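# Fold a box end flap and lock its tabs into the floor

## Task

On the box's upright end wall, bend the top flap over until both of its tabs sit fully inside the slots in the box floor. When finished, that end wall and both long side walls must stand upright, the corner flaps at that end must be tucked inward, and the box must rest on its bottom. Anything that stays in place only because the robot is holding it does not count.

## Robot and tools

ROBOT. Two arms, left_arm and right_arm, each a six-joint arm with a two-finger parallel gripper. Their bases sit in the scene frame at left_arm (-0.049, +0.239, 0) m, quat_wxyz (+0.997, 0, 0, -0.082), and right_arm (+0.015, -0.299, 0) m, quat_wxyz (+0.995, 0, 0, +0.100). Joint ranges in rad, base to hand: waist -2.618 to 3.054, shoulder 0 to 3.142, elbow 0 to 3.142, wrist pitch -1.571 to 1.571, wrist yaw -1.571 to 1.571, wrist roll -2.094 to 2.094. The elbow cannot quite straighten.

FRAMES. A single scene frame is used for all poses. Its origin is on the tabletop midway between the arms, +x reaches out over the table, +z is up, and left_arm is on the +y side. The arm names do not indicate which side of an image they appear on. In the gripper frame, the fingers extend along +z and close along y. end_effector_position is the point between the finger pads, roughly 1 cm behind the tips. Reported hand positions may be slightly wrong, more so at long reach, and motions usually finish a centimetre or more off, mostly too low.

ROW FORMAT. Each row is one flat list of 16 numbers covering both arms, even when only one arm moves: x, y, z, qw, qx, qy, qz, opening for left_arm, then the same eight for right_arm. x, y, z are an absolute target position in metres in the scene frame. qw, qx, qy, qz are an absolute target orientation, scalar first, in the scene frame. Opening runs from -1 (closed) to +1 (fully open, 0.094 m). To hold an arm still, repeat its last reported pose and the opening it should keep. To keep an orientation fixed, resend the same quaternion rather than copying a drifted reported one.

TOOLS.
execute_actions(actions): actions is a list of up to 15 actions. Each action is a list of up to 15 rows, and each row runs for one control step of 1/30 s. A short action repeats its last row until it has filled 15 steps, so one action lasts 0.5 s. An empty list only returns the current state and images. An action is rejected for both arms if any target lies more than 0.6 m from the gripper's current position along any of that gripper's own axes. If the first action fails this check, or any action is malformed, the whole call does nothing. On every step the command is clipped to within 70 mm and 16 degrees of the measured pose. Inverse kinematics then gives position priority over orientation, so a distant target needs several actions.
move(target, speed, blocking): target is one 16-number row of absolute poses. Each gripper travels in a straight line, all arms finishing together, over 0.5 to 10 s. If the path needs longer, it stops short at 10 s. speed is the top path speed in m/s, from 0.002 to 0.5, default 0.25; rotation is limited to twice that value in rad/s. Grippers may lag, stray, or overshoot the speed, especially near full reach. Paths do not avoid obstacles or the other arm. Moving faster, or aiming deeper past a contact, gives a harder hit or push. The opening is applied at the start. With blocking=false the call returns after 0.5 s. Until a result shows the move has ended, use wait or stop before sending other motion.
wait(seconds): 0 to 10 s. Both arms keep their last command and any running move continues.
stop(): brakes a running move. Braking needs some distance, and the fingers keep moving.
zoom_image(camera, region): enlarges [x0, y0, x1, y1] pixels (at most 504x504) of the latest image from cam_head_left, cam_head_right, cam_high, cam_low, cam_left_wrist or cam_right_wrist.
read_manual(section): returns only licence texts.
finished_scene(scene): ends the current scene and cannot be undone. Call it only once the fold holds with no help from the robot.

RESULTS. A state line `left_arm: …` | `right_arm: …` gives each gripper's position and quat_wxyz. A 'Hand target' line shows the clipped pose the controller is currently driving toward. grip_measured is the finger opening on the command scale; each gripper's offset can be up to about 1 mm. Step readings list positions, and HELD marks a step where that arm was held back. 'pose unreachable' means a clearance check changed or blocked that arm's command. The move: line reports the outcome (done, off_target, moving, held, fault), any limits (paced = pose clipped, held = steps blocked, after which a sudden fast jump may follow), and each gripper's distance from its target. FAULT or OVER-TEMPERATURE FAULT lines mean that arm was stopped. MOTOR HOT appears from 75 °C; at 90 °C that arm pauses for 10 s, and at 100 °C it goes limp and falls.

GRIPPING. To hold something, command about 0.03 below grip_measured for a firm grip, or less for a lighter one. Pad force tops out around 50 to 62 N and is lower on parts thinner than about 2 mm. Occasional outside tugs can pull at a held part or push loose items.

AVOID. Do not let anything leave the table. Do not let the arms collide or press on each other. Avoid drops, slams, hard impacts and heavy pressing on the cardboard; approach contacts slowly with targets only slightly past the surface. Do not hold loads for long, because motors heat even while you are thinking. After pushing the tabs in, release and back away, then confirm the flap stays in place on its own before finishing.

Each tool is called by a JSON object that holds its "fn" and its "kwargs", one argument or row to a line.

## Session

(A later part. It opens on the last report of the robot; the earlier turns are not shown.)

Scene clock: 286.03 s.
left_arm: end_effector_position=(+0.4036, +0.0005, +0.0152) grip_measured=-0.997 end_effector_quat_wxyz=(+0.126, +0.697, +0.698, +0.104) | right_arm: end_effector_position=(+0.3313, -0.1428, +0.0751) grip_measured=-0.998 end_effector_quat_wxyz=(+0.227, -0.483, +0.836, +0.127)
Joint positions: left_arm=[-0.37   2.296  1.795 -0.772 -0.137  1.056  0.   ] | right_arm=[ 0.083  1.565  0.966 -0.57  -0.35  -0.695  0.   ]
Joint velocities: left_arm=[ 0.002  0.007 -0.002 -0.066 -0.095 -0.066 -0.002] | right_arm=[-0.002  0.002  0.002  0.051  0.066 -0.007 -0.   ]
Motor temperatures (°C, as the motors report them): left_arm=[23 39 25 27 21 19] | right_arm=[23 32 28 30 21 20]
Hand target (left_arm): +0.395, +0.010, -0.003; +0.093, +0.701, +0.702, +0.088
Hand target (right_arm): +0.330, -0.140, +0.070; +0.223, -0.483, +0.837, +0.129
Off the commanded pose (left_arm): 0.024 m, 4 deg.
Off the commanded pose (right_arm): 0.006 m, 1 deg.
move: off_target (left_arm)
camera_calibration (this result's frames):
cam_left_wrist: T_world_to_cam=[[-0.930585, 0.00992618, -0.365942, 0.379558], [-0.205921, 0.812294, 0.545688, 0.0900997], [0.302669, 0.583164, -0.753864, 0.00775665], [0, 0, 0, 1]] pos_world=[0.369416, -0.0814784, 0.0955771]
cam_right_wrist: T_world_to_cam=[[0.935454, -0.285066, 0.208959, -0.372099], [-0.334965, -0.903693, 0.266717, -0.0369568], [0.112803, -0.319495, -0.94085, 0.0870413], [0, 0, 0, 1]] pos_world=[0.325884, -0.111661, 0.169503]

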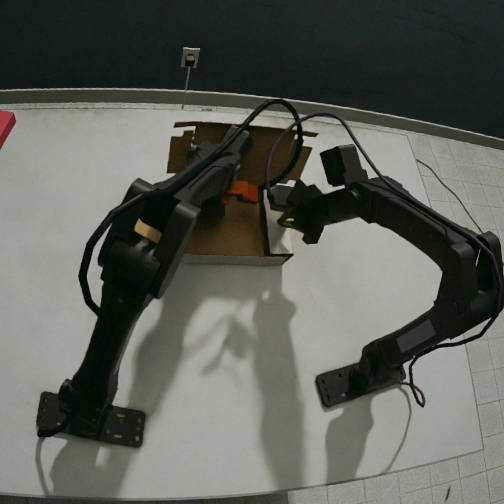

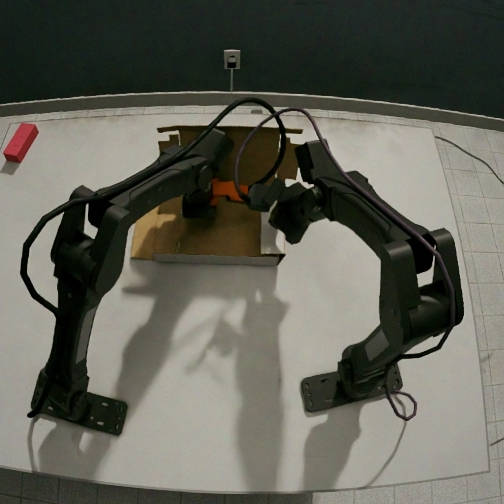

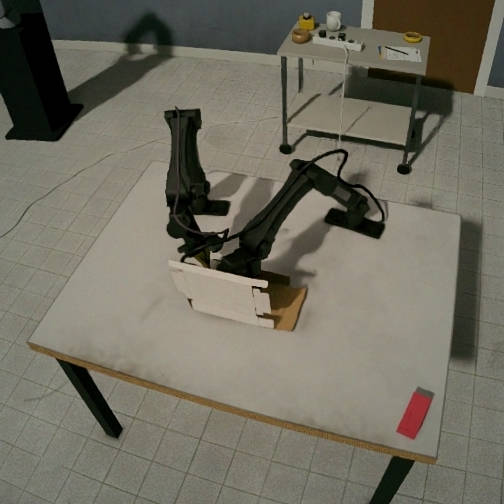

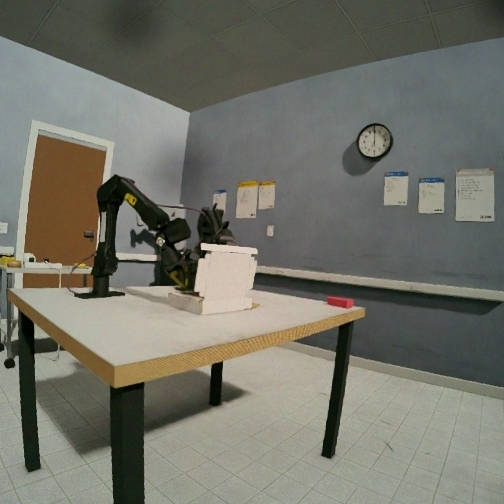

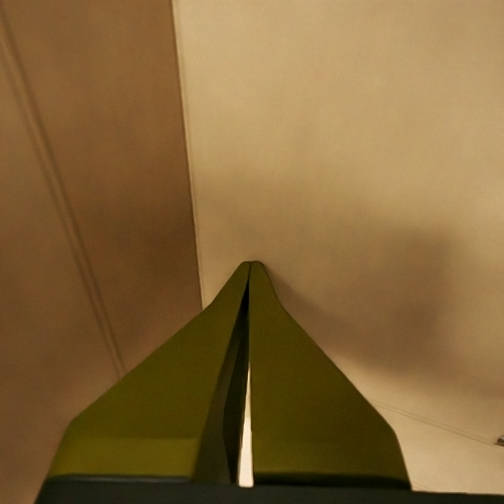

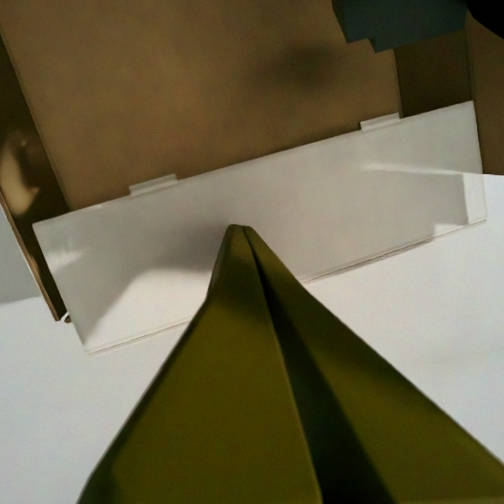

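Wall now leans out. Press the flap.

{"fn": "move", "kwargs": {
  "target": [0.396,0.01,-0.005,0.04,0.706,0.706,0.04,-1,0.33,-0.13,0.055,0.224,-0.483,0.837,0.13,-1],
  "speed": 0.04
}}

{"fn": "move", "kwargs": {
  "target": [0.396,0.01,-0.005,0.04,0.706,0.706,0.04,-1,0.33,-0.135,0.03,0.224,-0.483,0.837,0.13,-1],
  "speed": 0.03
}}

Scene clock: 291.13 s.
left_arm: end_effector_position=(+0.4084, +0.0001, +0.0177) grip_measured=-0.997 end_effector_quat_wxyz=(+0.081, +0.703, +0.704, +0.062) | right_arm: end_effector_position=(+0.3336, -0.1324, +0.0632) grip_measured=-0.998 end_effector_quat_wxyz=(+0.232, -0.483, +0.835, +0.127)
Joint positions: left_arm=[-0.344  2.423  2.059 -1.015 -0.075  1.068  0.   ] | right_arm=[ 0.115  1.594  0.937 -0.491 -0.339 -0.661  0.   ]
Joint velocities: left_arm=[-0.002  0.002  0.002 -0.095  0.037  0.066 -0.002] | right_arm=[-0.002  0.012 -0.002 -0.066 -0.051  0.037 -0.001]
Motor temperatures (°C, as the motors report them): left_arm=[23 39 26 27 21 19] | right_arm=[23 32 28 29 21 20]
Hand target (left_arm): +0.396, +0.010, -0.003; +0.043, +0.705, +0.707, +0.038
Hand target (right_arm): +0.330, -0.130, +0.055; +0.224, -0.483, +0.837, +0.130
Off the commanded pose (left_arm): 0.028 m, 5 deg.
Off the commanded pose (right_arm): 0.009 m, 1 deg.
move: off_target (left_arm)
camera_calibration (this result's frames):
cam_left_wrist: T_world_to_cam=[[-0.968298, 0.0128034, -0.249468, 0.398252], [-0.136071, 0.810474, 0.569751, 0.0610936], [0.209482, 0.585634, -0.783039, 0.0469828], [0, 0, 0, 1]] pos_world=[0.384098, -0.0821285, 0.101332]
cam_right_wrist: T_world_to_cam=[[0.932864, -0.288193, 0.216123, -0.368805], [-0.339294, -0.904494, 0.2584, -0.0217515], [0.121013, -0.314381, -0.941552, 0.0768629], [0, 0, 0, 1]] pos_world=[0.327363, -0.101797, 0.157698]

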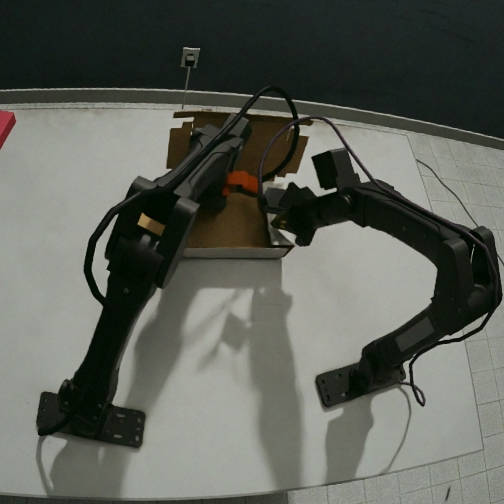

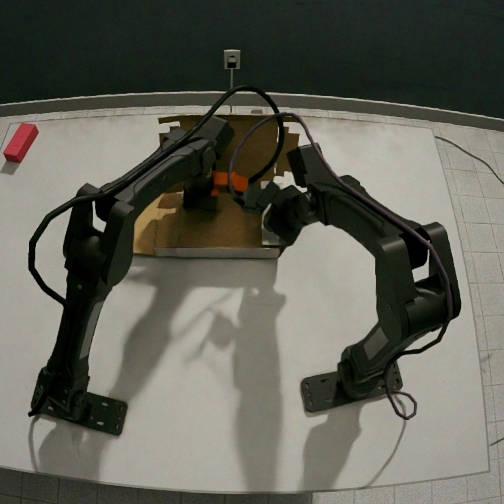

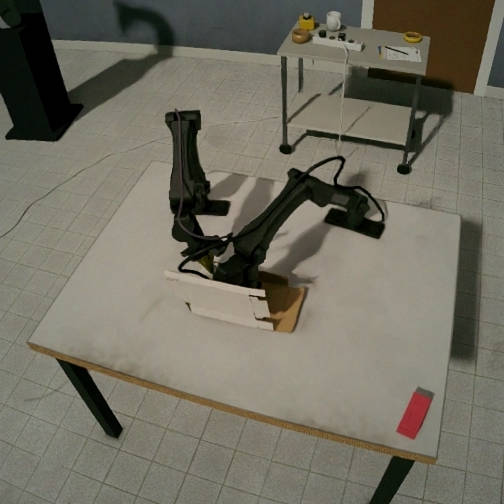

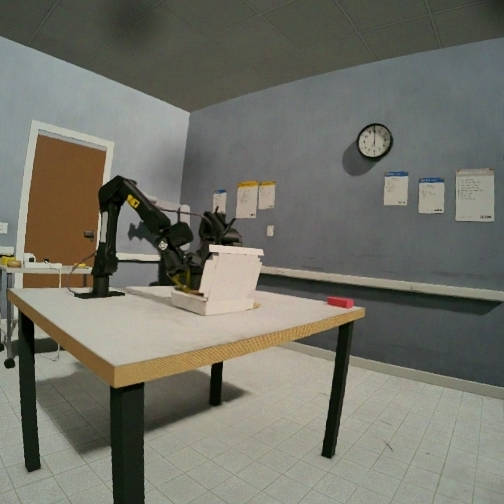

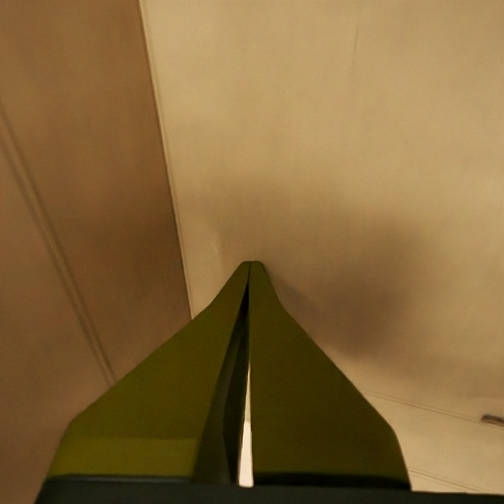

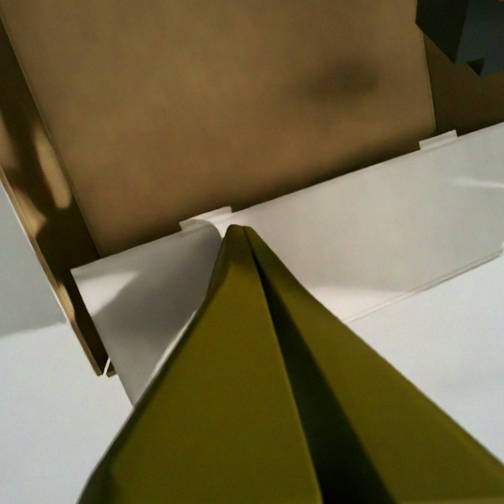

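Scene clock: 292.93 s.
left_arm: end_effector_position=(+0.4067, +0.0049, +0.0160) grip_measured=-0.997 end_effector_quat_wxyz=(+0.073, +0.702, +0.706, +0.061) | right_arm: end_effector_position=(+0.3407, -0.1292, +0.0546) grip_measured=-0.998 end_effector_quat_wxyz=(+0.259, -0.485, +0.826, +0.123)
Joint positions: left_arm=[-0.338  2.425  2.059 -1.029 -0.076  1.07   0.   ] | right_arm=[ 0.115  1.605  0.885 -0.372 -0.344 -0.662  0.   ]
Joint velocities: left_arm=[-0.002 -0.007 -0.002 -0.051  0.007 -0.022 -0.   ] | right_arm=[-0.002  0.007 -0.022 -0.037 -0.007 -0.007  0.   ]
Motor temperatures (°C, as the motors report them): left_arm=[23 39 26 26 21 19] | right_arm=[23 32 28 29 21 20]
Hand target (left_arm): +0.396, +0.010, -0.004; +0.041, +0.705, +0.707, +0.039
Hand target (right_arm): +0.328, -0.135, +0.031; +0.224, -0.483, +0.837, +0.130
Off the commanded pose (left_arm): 0.024 m, 5 deg.
Off the commanded pose (right_arm): 0.027 m, 4 deg.
move: off_target (left_arm, right_arm)
camera_calibration (this result's frames):
cam_left_wrist: T_world_to_cam=[[-0.971698, 0.0103714, -0.236, 0.397308], [-0.132048, 0.80453, 0.579047, 0.0562586], [0.195875, 0.593822, -0.78039, 0.0486347], [0, 0, 0, 1]] pos_world=[0.383966, -0.0782626, 0.0991425]
cam_right_wrist: T_world_to_cam=[[0.92172, -0.289834, 0.257738, -0.371283], [-0.348354, -0.910804, 0.221554, -0.0099337], [0.170535, -0.293994, -0.940471, 0.0546462], [0, 0, 0, 1]] pos_world=[0.32944, -0.100592, 0.149288]

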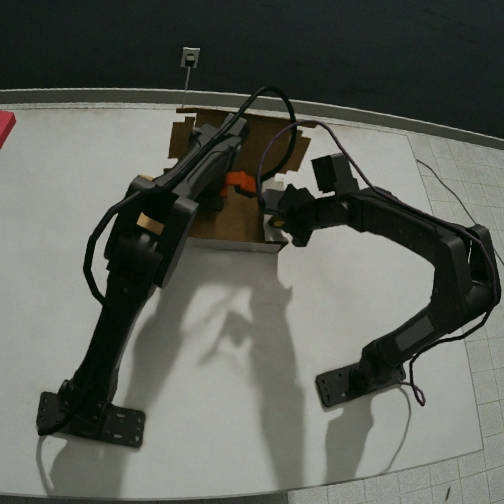

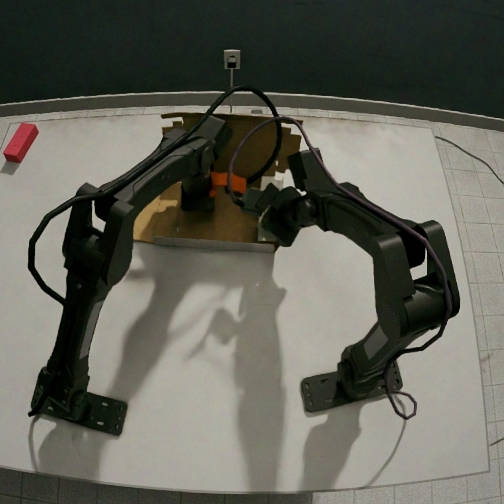

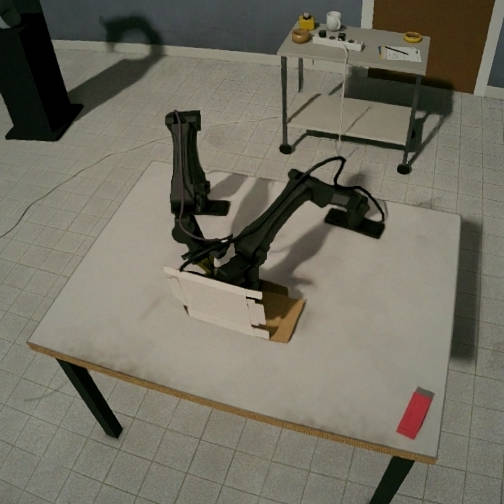

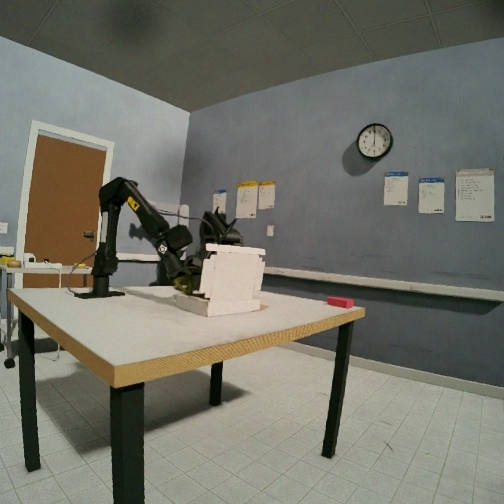

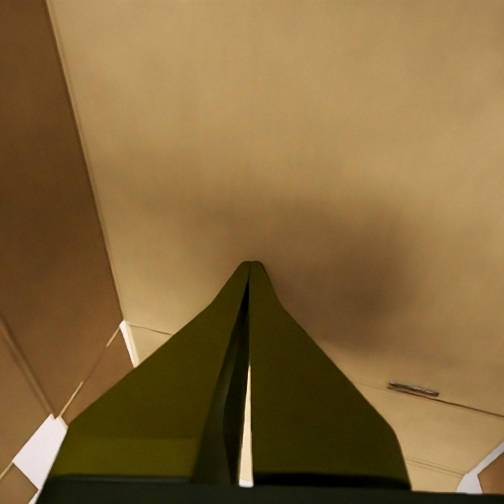

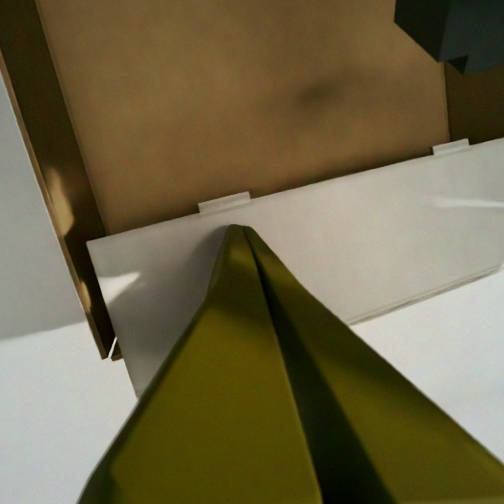

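{"fn": "move", "kwargs": {
  "target": [0.37,0.03,0.07,0.3,0.55,0.75,0,-1,0.33,-0.135,0.035,0.224,-0.483,0.837,0.13,-1],
  "speed": 0.12
}}

{"fn": "move", "kwargs": {
  "target": [0.415,-0.06,0.04,0.521,0.346,0.742,-0.243,-1,0.33,-0.135,0.035,0.224,-0.483,0.837,0.13,-1],
  "speed": 0.1
}}

Scene clock: 299.80 s.
left_arm: end_effector_position=(+0.3740, +0.0254, +0.0687) grip_measured=-0.997 end_effector_quat_wxyz=(+0.310, +0.571, +0.760, +0.010) | right_arm: end_effector_position=(+0.3420, -0.1286, +0.0545) grip_measured=-0.998 end_effector_quat_wxyz=(+0.261, -0.485, +0.826, +0.123)
Joint positions: left_arm=[-0.264  1.873  1.221 -0.297  0.107  0.825  0.   ] | right_arm=[ 0.115  1.608  0.884 -0.364 -0.345 -0.662  0.   ]
Joint velocities: left_arm=[-0.017 -0.012 -0.002 -0.007  0.037  0.037  0.   ] | right_arm=[-0.012 -0.002  0.022  0.022  0.007 -0.037 -0.   ]
Motor temperatures (°C, as the motors report them): left_arm=[23 40 26 26 21 19] | right_arm=[23 31 28 29 21 20]
Hand target (left_arm): +0.370, +0.030, +0.068; +0.308, +0.564, +0.766, +0.003
Hand target (right_arm): +0.329, -0.135, +0.036; +0.224, -0.483, +0.837, +0.130
Off the commanded pose (left_arm): 0.006 m, 2 deg.
Off the commanded pose (right_arm): 0.024 m, 5 deg.
move: off_target (right_arm)
camera_calibration (this result's frames):
cam_left_wrist: T_world_to_cam=[[-0.840215, -0.348295, -0.415607, 0.350071], [-0.430303, 0.89465, 0.120173, 0.145656], [0.329967, 0.279808, -0.90157, 0.0500789], [0, 0, 0, 1]] pos_world=[0.340287, -0.0223953, 0.173138]
cam_right_wrist: T_world_to_cam=[[0.920636, -0.290025, 0.26137, -0.372149], [-0.348918, -0.911562, 0.21751, -0.00857451], [0.175172, -0.291444, -0.940412, 0.0532903], [0, 0, 0, 1]] pos_world=[0.330288, -0.100218, 0.149249]

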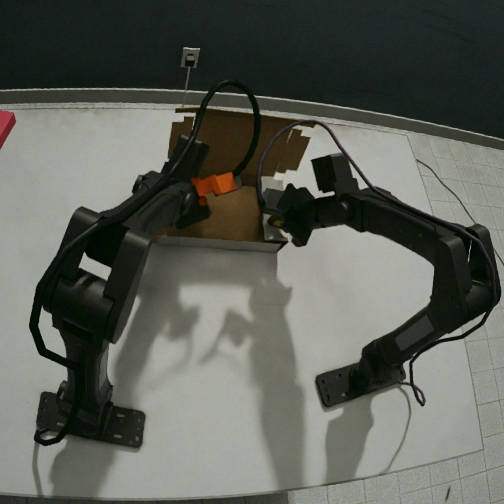

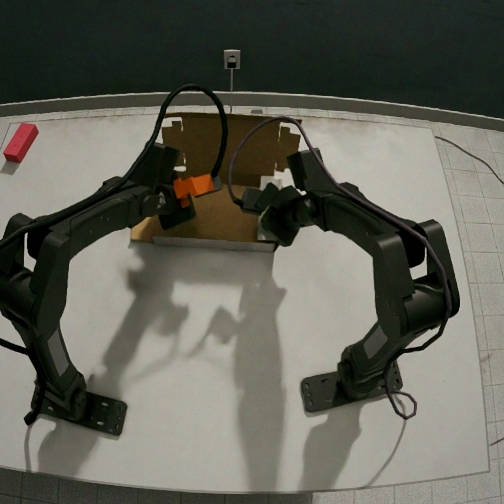

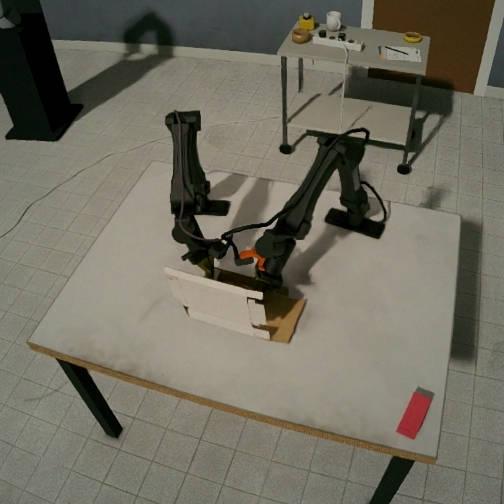

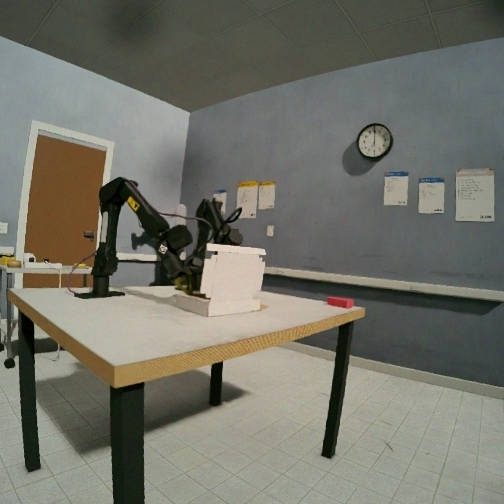

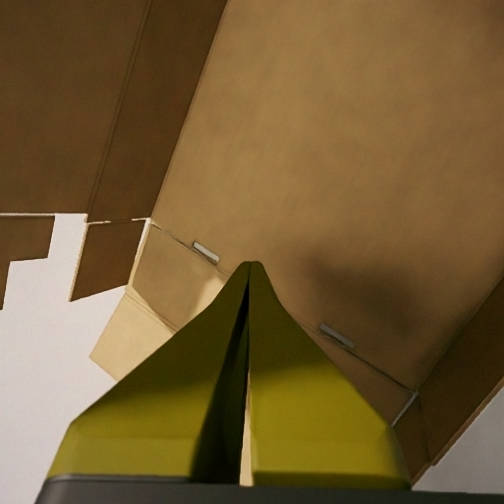

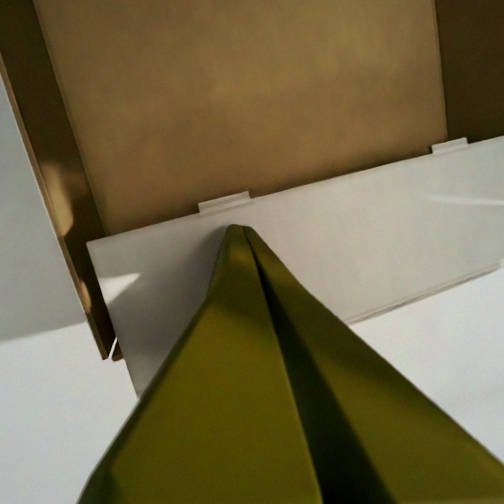

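Scene clock: 304.37 s.
left_arm: end_effector_position=(+0.4245, -0.0571, +0.0539) grip_measured=-0.997 end_effector_quat_wxyz=(+0.540, +0.345, +0.733, -0.229) | right_arm: end_effector_position=(+0.3435, -0.1280, +0.0554) grip_measured=-0.998 end_effector_quat_wxyz=(+0.265, -0.485, +0.824, +0.123)
Joint positions: left_arm=[-0.278  2.205  1.061  0.802  0.377  0.169  0.   ] | right_arm=[ 0.115  1.608  0.884 -0.356 -0.345 -0.662  0.   ]
Joint velocities: left_arm=[-0.002  0.002  0.017  0.11  -0.051  0.037  0.001] | right_arm=[ 0.012  0.002 -0.022 -0.037 -0.051 -0.037  0.   ]
Motor temperatures (°C, as the motors report them): left_arm=[23 39 26 27 21 19] | right_arm=[23 31 28 29 21 20]
Hand target (left_arm): +0.415, -0.061, +0.040; +0.523, +0.348, +0.741, -0.238
Hand target (right_arm): +0.329, -0.135, +0.036; +0.224, -0.483, +0.837, +0.130
Off the commanded pose (left_arm): 0.017 m, 3 deg.
Off the commanded pose (right_arm): 0.025 m, 5 deg.
move: off_target (left_arm, right_arm)
camera_calibration (this result's frames):
cam_left_wrist: T_world_to_cam=[[-0.723705, -0.686625, -0.0692633, 0.270149], [-0.538536, 0.624662, -0.565488, 0.310462], [0.431544, -0.371945, -0.821843, -0.0414132], [0, 0, 0, 1]] pos_world=[0.380574, -0.0238465, 0.160239]
cam_right_wrist: T_world_to_cam=[[0.918798, -0.290568, 0.267172, -0.373354], [-0.350293, -0.9122, 0.212569, -0.0070724], [0.181949, -0.288896, -0.939912, 0.0519781], [0, 0, 0, 1]] pos_world=[0.331102, -0.0999198, 0.150108]

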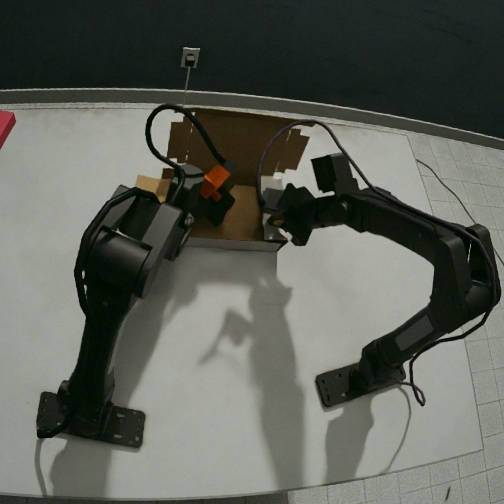

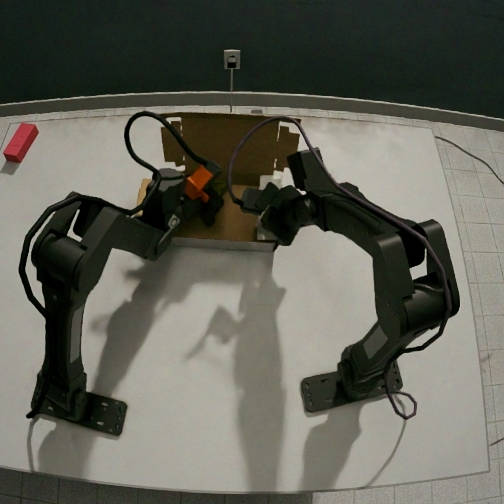

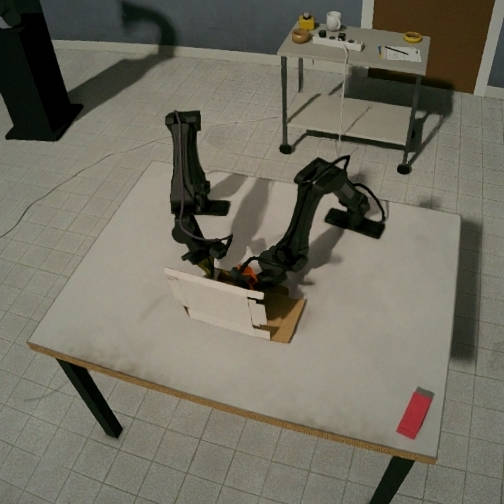

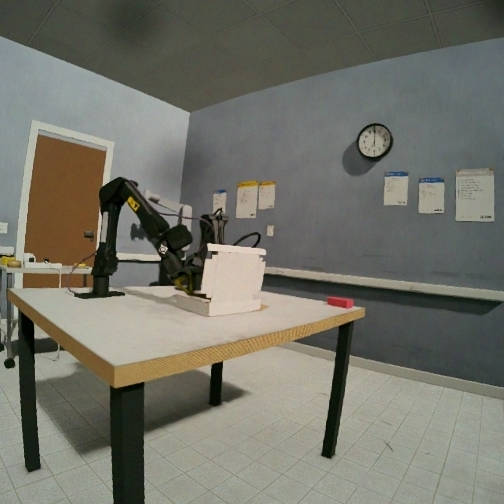

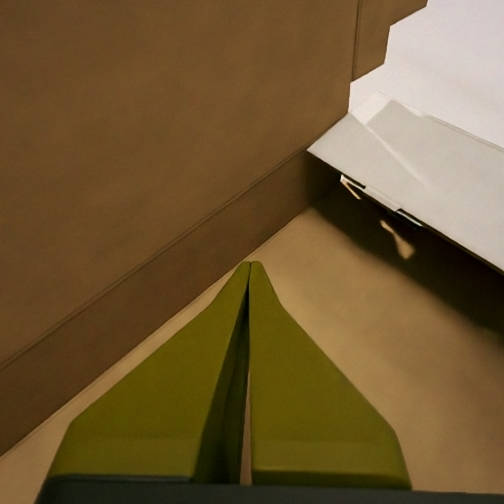

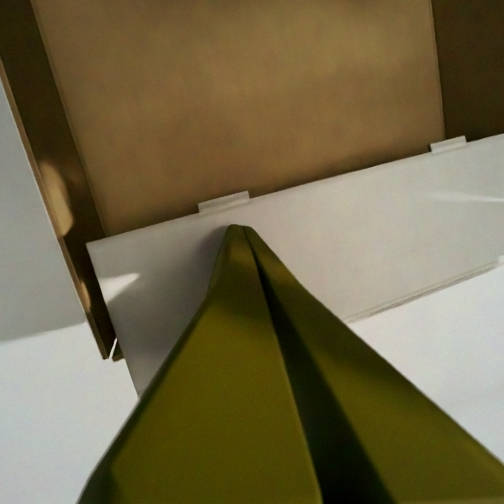

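{"fn": "move", "kwargs": {
  "target": [0.455,-0.09,0.036,0.521,0.346,0.742,-0.243,-1,0.325,-0.13,0.033,0.224,-0.483,0.837,0.13,-1],
  "speed": 0.025
}}

Scene clock: 310.23 s.
left_arm: end_effector_position=(+0.4544, -0.0863, +0.0474) grip_measured=-0.997 end_effector_quat_wxyz=(+0.536, +0.347, +0.731, -0.241) | right_arm: end_effector_position=(+0.3434, -0.1267, +0.0554) grip_measured=-0.998 end_effector_quat_wxyz=(+0.265, -0.484, +0.825, +0.122)
Joint positions: left_arm=[-0.3    2.329  1.269  0.721  0.38   0.152  0.   ] | right_arm=[ 0.12   1.608  0.884 -0.353 -0.34  -0.655  0.   ]
Joint velocities: left_arm=[-0.002 -0.012  0.007 -0.051 -0.037 -0.022  0.   ] | right_arm=[ 0.002 -0.012 -0.012  0.007  0.022 -0.022 -0.001]
Motor temperatures (°C, as the motors report them): left_arm=[23 39 26 28 21 19] | right_arm=[23 31 27 29 21 20]
Hand target (left_arm): +0.454, -0.090, +0.036; +0.521, +0.346, +0.741, -0.243
Hand target (right_arm): +0.324, -0.130, +0.034; +0.224, -0.483, +0.837, +0.129
Off the commanded pose (left_arm): 0.012 m, 2 deg.
Off the commanded pose (right_arm): 0.029 m, 5 deg.
move: off_target (left_arm, right_arm)
camera_calibration (this result's frames):
cam_left_wrist: T_world_to_cam=[[-0.737945, -0.672796, -0.052756, 0.278196], [-0.531922, 0.627974, -0.568074, 0.338553], [0.415327, -0.391145, -0.821285, -0.064882], [0, 0, 0, 1]] pos_world=[0.412324, -0.0508114, 0.153713]
cam_right_wrist: T_world_to_cam=[[0.917828, -0.293042, 0.267801, -0.372948], [-0.353071, -0.910972, 0.213239, -0.00483584], [0.181471, -0.29027, -0.939581, 0.0523738], [0, 0, 0, 1]] pos_world=[0.33109, -0.0984922, 0.150116]

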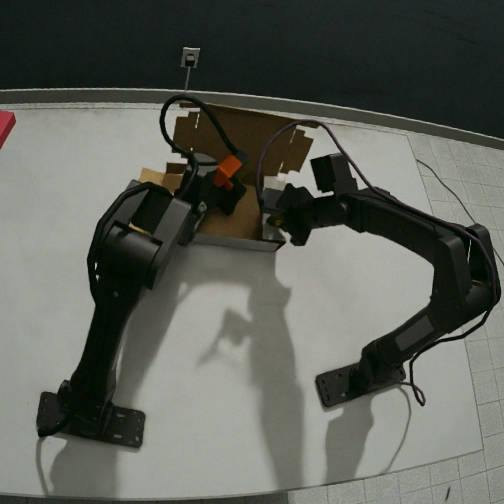

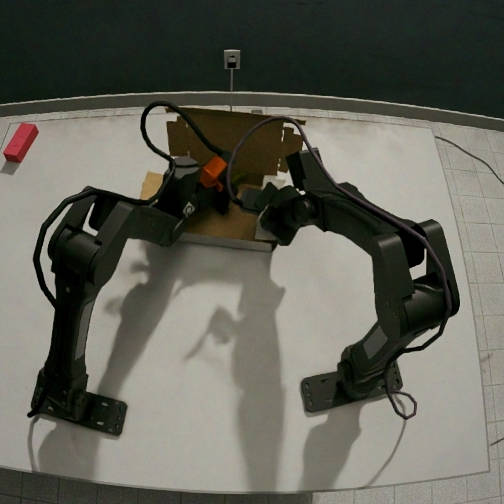

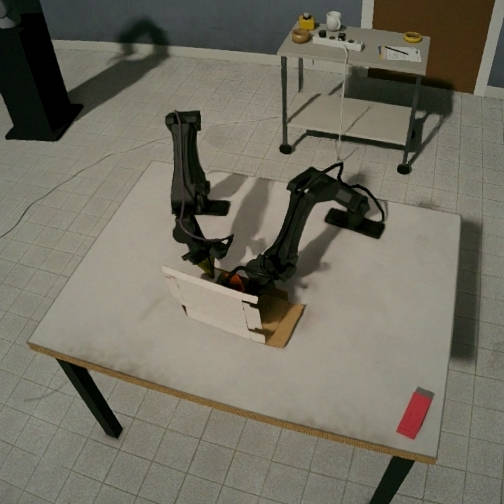

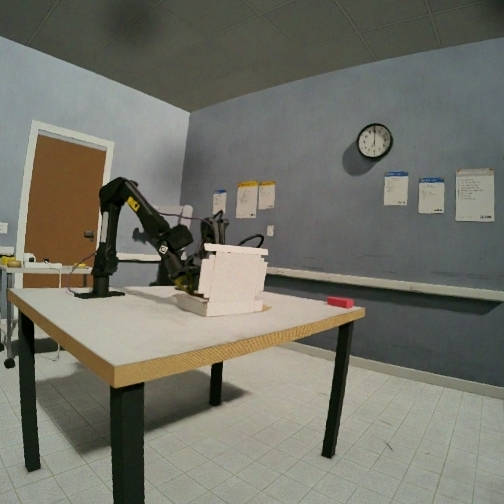

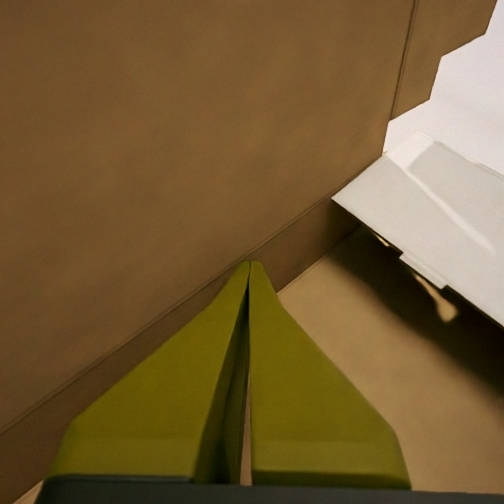

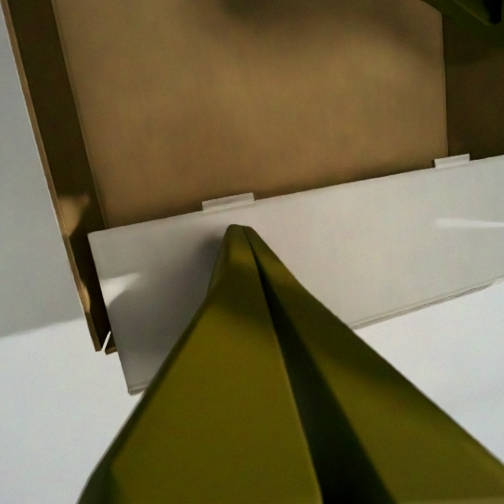

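{"fn": "move", "kwargs": {
  "target": [0.38,0.0,0.09,0.521,0.346,0.742,-0.243,-1,0.33,-0.20,0.11,0.224,-0.483,0.837,0.13,-1],
  "speed": 0.15
}}

{"fn": "move", "kwargs": {
  "target": [0.30,0.01,0.09,0,0.707,0.707,0,0.4,0.35,-0.22,0.11,0.13,0,0.991,0,0.4]
}}

Scene clock: 314.73 s.
left_arm: end_effector_position=(+0.3877, -0.0041, +0.0988) grip_measured=-0.997 end_effector_quat_wxyz=(+0.536, +0.344, +0.732, -0.243) | right_arm: end_effector_position=(+0.3287, -0.2005, +0.0982) grip_measured=-0.998 end_effector_quat_wxyz=(+0.213, -0.480, +0.841, +0.128)
Joint positions: left_arm=[-0.174  1.927  0.846  0.724  0.498  0.19   0.   ] | right_arm=[-0.115  1.523  1.039 -0.788 -0.41  -0.891  0.   ]
Joint velocities: left_arm=[-0.012  0.002 -0.017 -0.066  0.037  0.066 -0.001] | right_arm=[ 0.002 -0.007 -0.002  0.022 -0.007 -0.037 -0.   ]
Motor temperatures (°C, as the motors report them): left_arm=[23 40 26 29 21 19] | right_arm=[23 31 27 28 21 20]
Hand target (left_arm): +0.381, +0.001, +0.090; +0.521, +0.345, +0.741, -0.245
Hand target (right_arm): +0.330, -0.199, +0.110; +0.225, -0.482, +0.837, +0.131
Off the commanded pose (left_arm): 0.012 m, 2 deg.
Off the commanded pose (right_arm): 0.012 m, 1 deg.
move: off_target (left_arm, right_arm)
camera_calibration (this result's frames):
cam_left_wrist: T_world_to_cam=[[-0.735676, -0.675815, -0.045336, 0.285325], [-0.536578, 0.622337, -0.569895, 0.282605], [0.413358, -0.394932, -0.820466, 0.0378761], [0, 0, 0, 1]] pos_world=[0.34589, 0.0319099, 0.205067]
cam_right_wrist: T_world_to_cam=[[0.939015, -0.288824, 0.186631, -0.39065], [-0.333223, -0.898292, 0.286415, -0.0975946], [0.0849256, -0.331137, -0.939753, 0.0973255], [0, 0, 0, 1]] pos_world=[0.32604, -0.168269, 0.192322]

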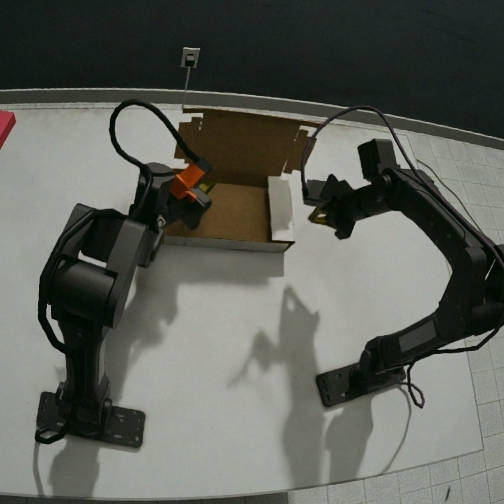

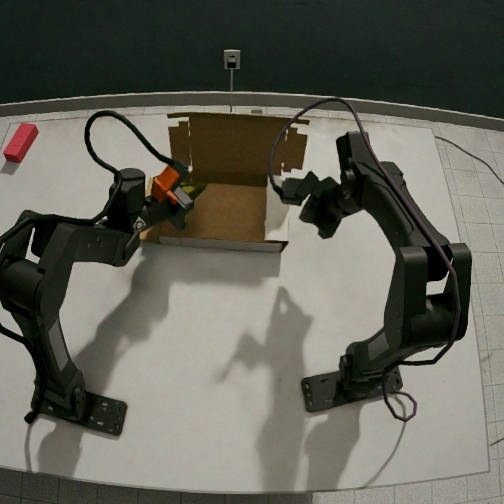

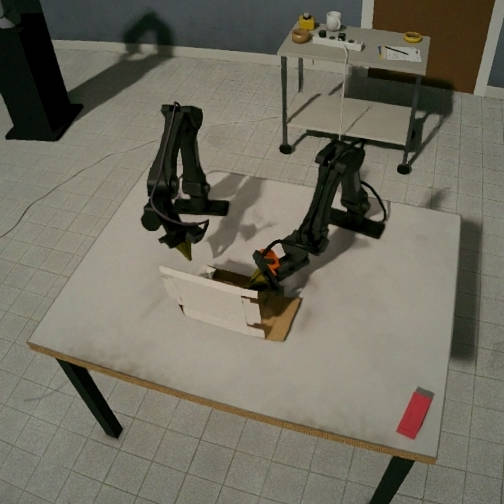

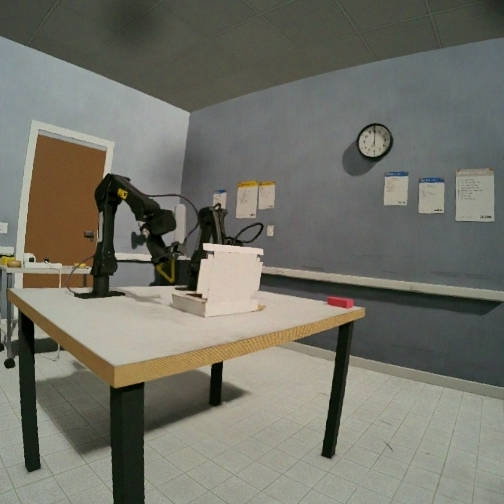

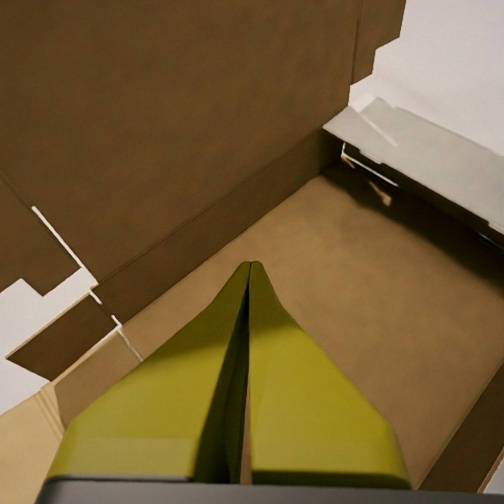

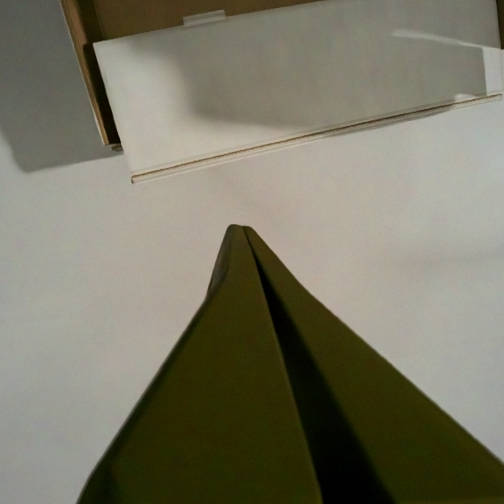

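Scene clock: 318.20 s.
left_arm: end_effector_position=(+0.2997, +0.0159, +0.0935) grip_measured=+0.398 end_effector_quat_wxyz=(+0.004, +0.701, +0.713, -0.010) | right_arm: end_effector_position=(+0.3482, -0.2219, +0.1062) grip_measured=+0.397 end_effector_quat_wxyz=(+0.133, -0.000, +0.991, +0.003)
Joint positions: left_arm=[-0.397  2.134  1.894 -1.326  0.022  0.993  0.066] | right_arm=[ 0.057  1.604  1.219 -0.926  0.061  0.248  0.066]
Joint velocities: left_arm=[ 0.012 -0.007  0.007 -0.022  0.022 -0.007  0.   ] | right_arm=[ 0.007  0.002  0.007  0.095 -0.022 -0.037 -0.   ]
Motor temperatures (°C, as the motors report them): left_arm=[23 39 26 29 21 19] | right_arm=[23 31 28 28 21 20]
Hand target (left_arm): +0.299, +0.013, +0.093; -0.001, +0.707, +0.707, -0.010
Hand target (right_arm): +0.350, -0.220, +0.109; +0.132, -0.000, +0.991, -0.001
Off the commanded pose (left_arm): 0.007 m, 2 deg.
Off the commanded pose (right_arm): 0.005 m, 0 deg.
move: done
camera_calibration (this result's frames):
cam_left_wrist: T_world_to_cam=[[-0.999181, 0.000313887, -0.0404549, 0.301629], [-0.0236678, 0.806456, 0.59082, -0.045222], [0.0328106, 0.591294, -0.805788, 0.174802], [0, 0, 0, 1]] pos_world=[0.294576, -0.0669843, 0.179774]
cam_right_wrist: T_world_to_cam=[[0.267091, -0.954497, 0.13266, -0.324681], [-0.849987, -0.168475, 0.499137, 0.206656], [-0.454075, -0.246074, -0.856308, 0.293844], [0, 0, 0, 1]] pos_world=[0.395801, -0.202784, 0.191544]

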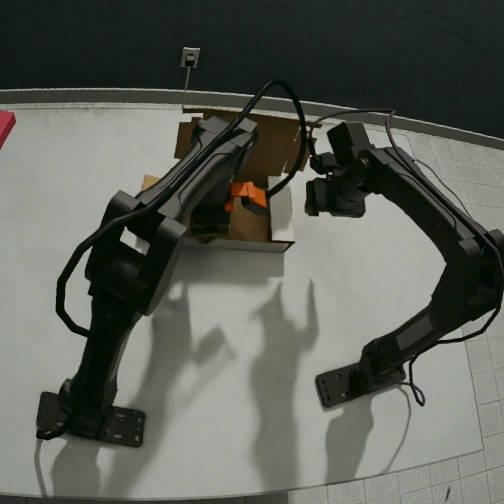

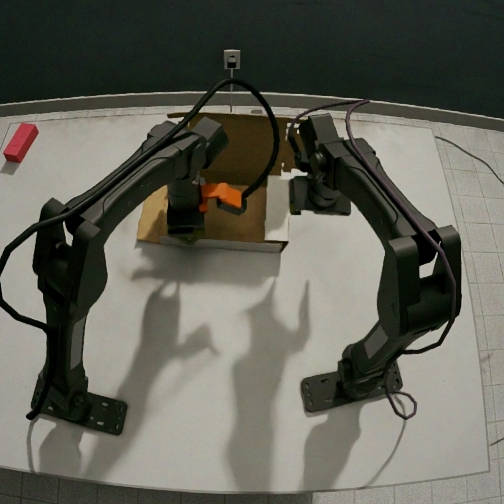

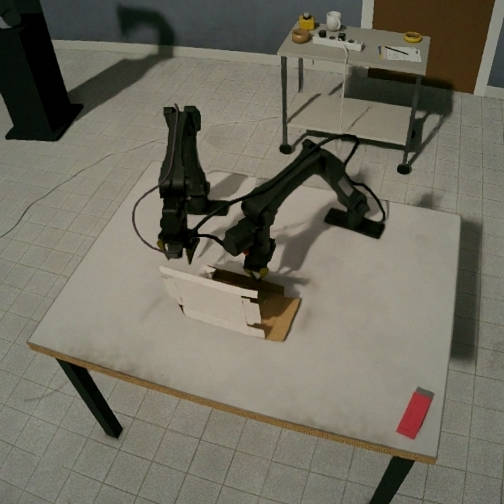

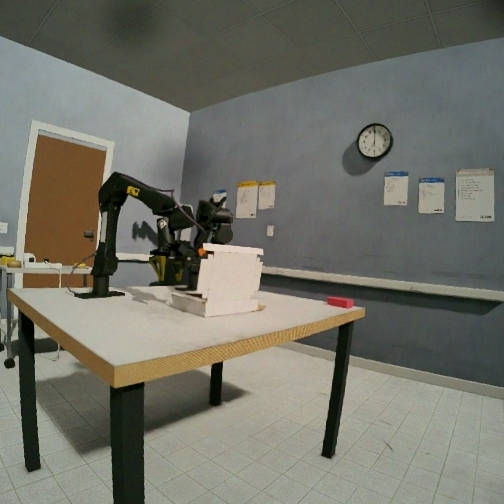

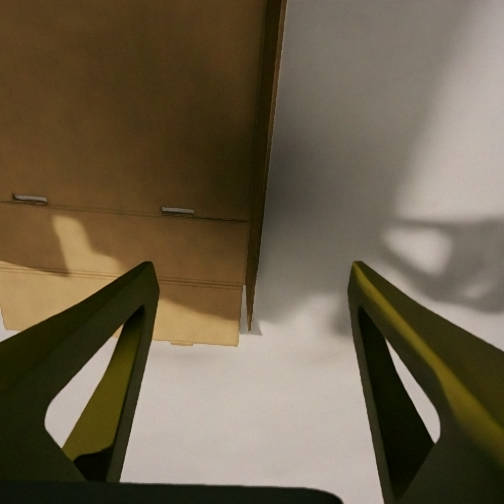

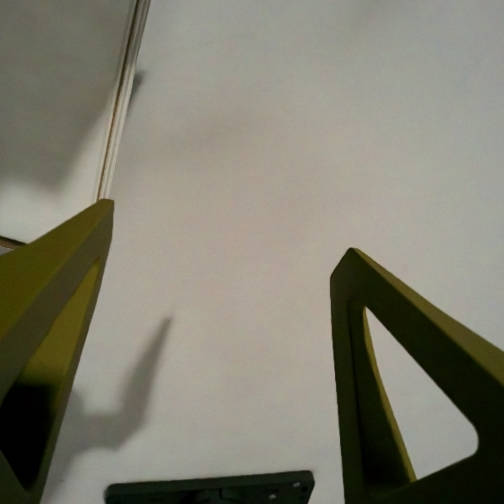

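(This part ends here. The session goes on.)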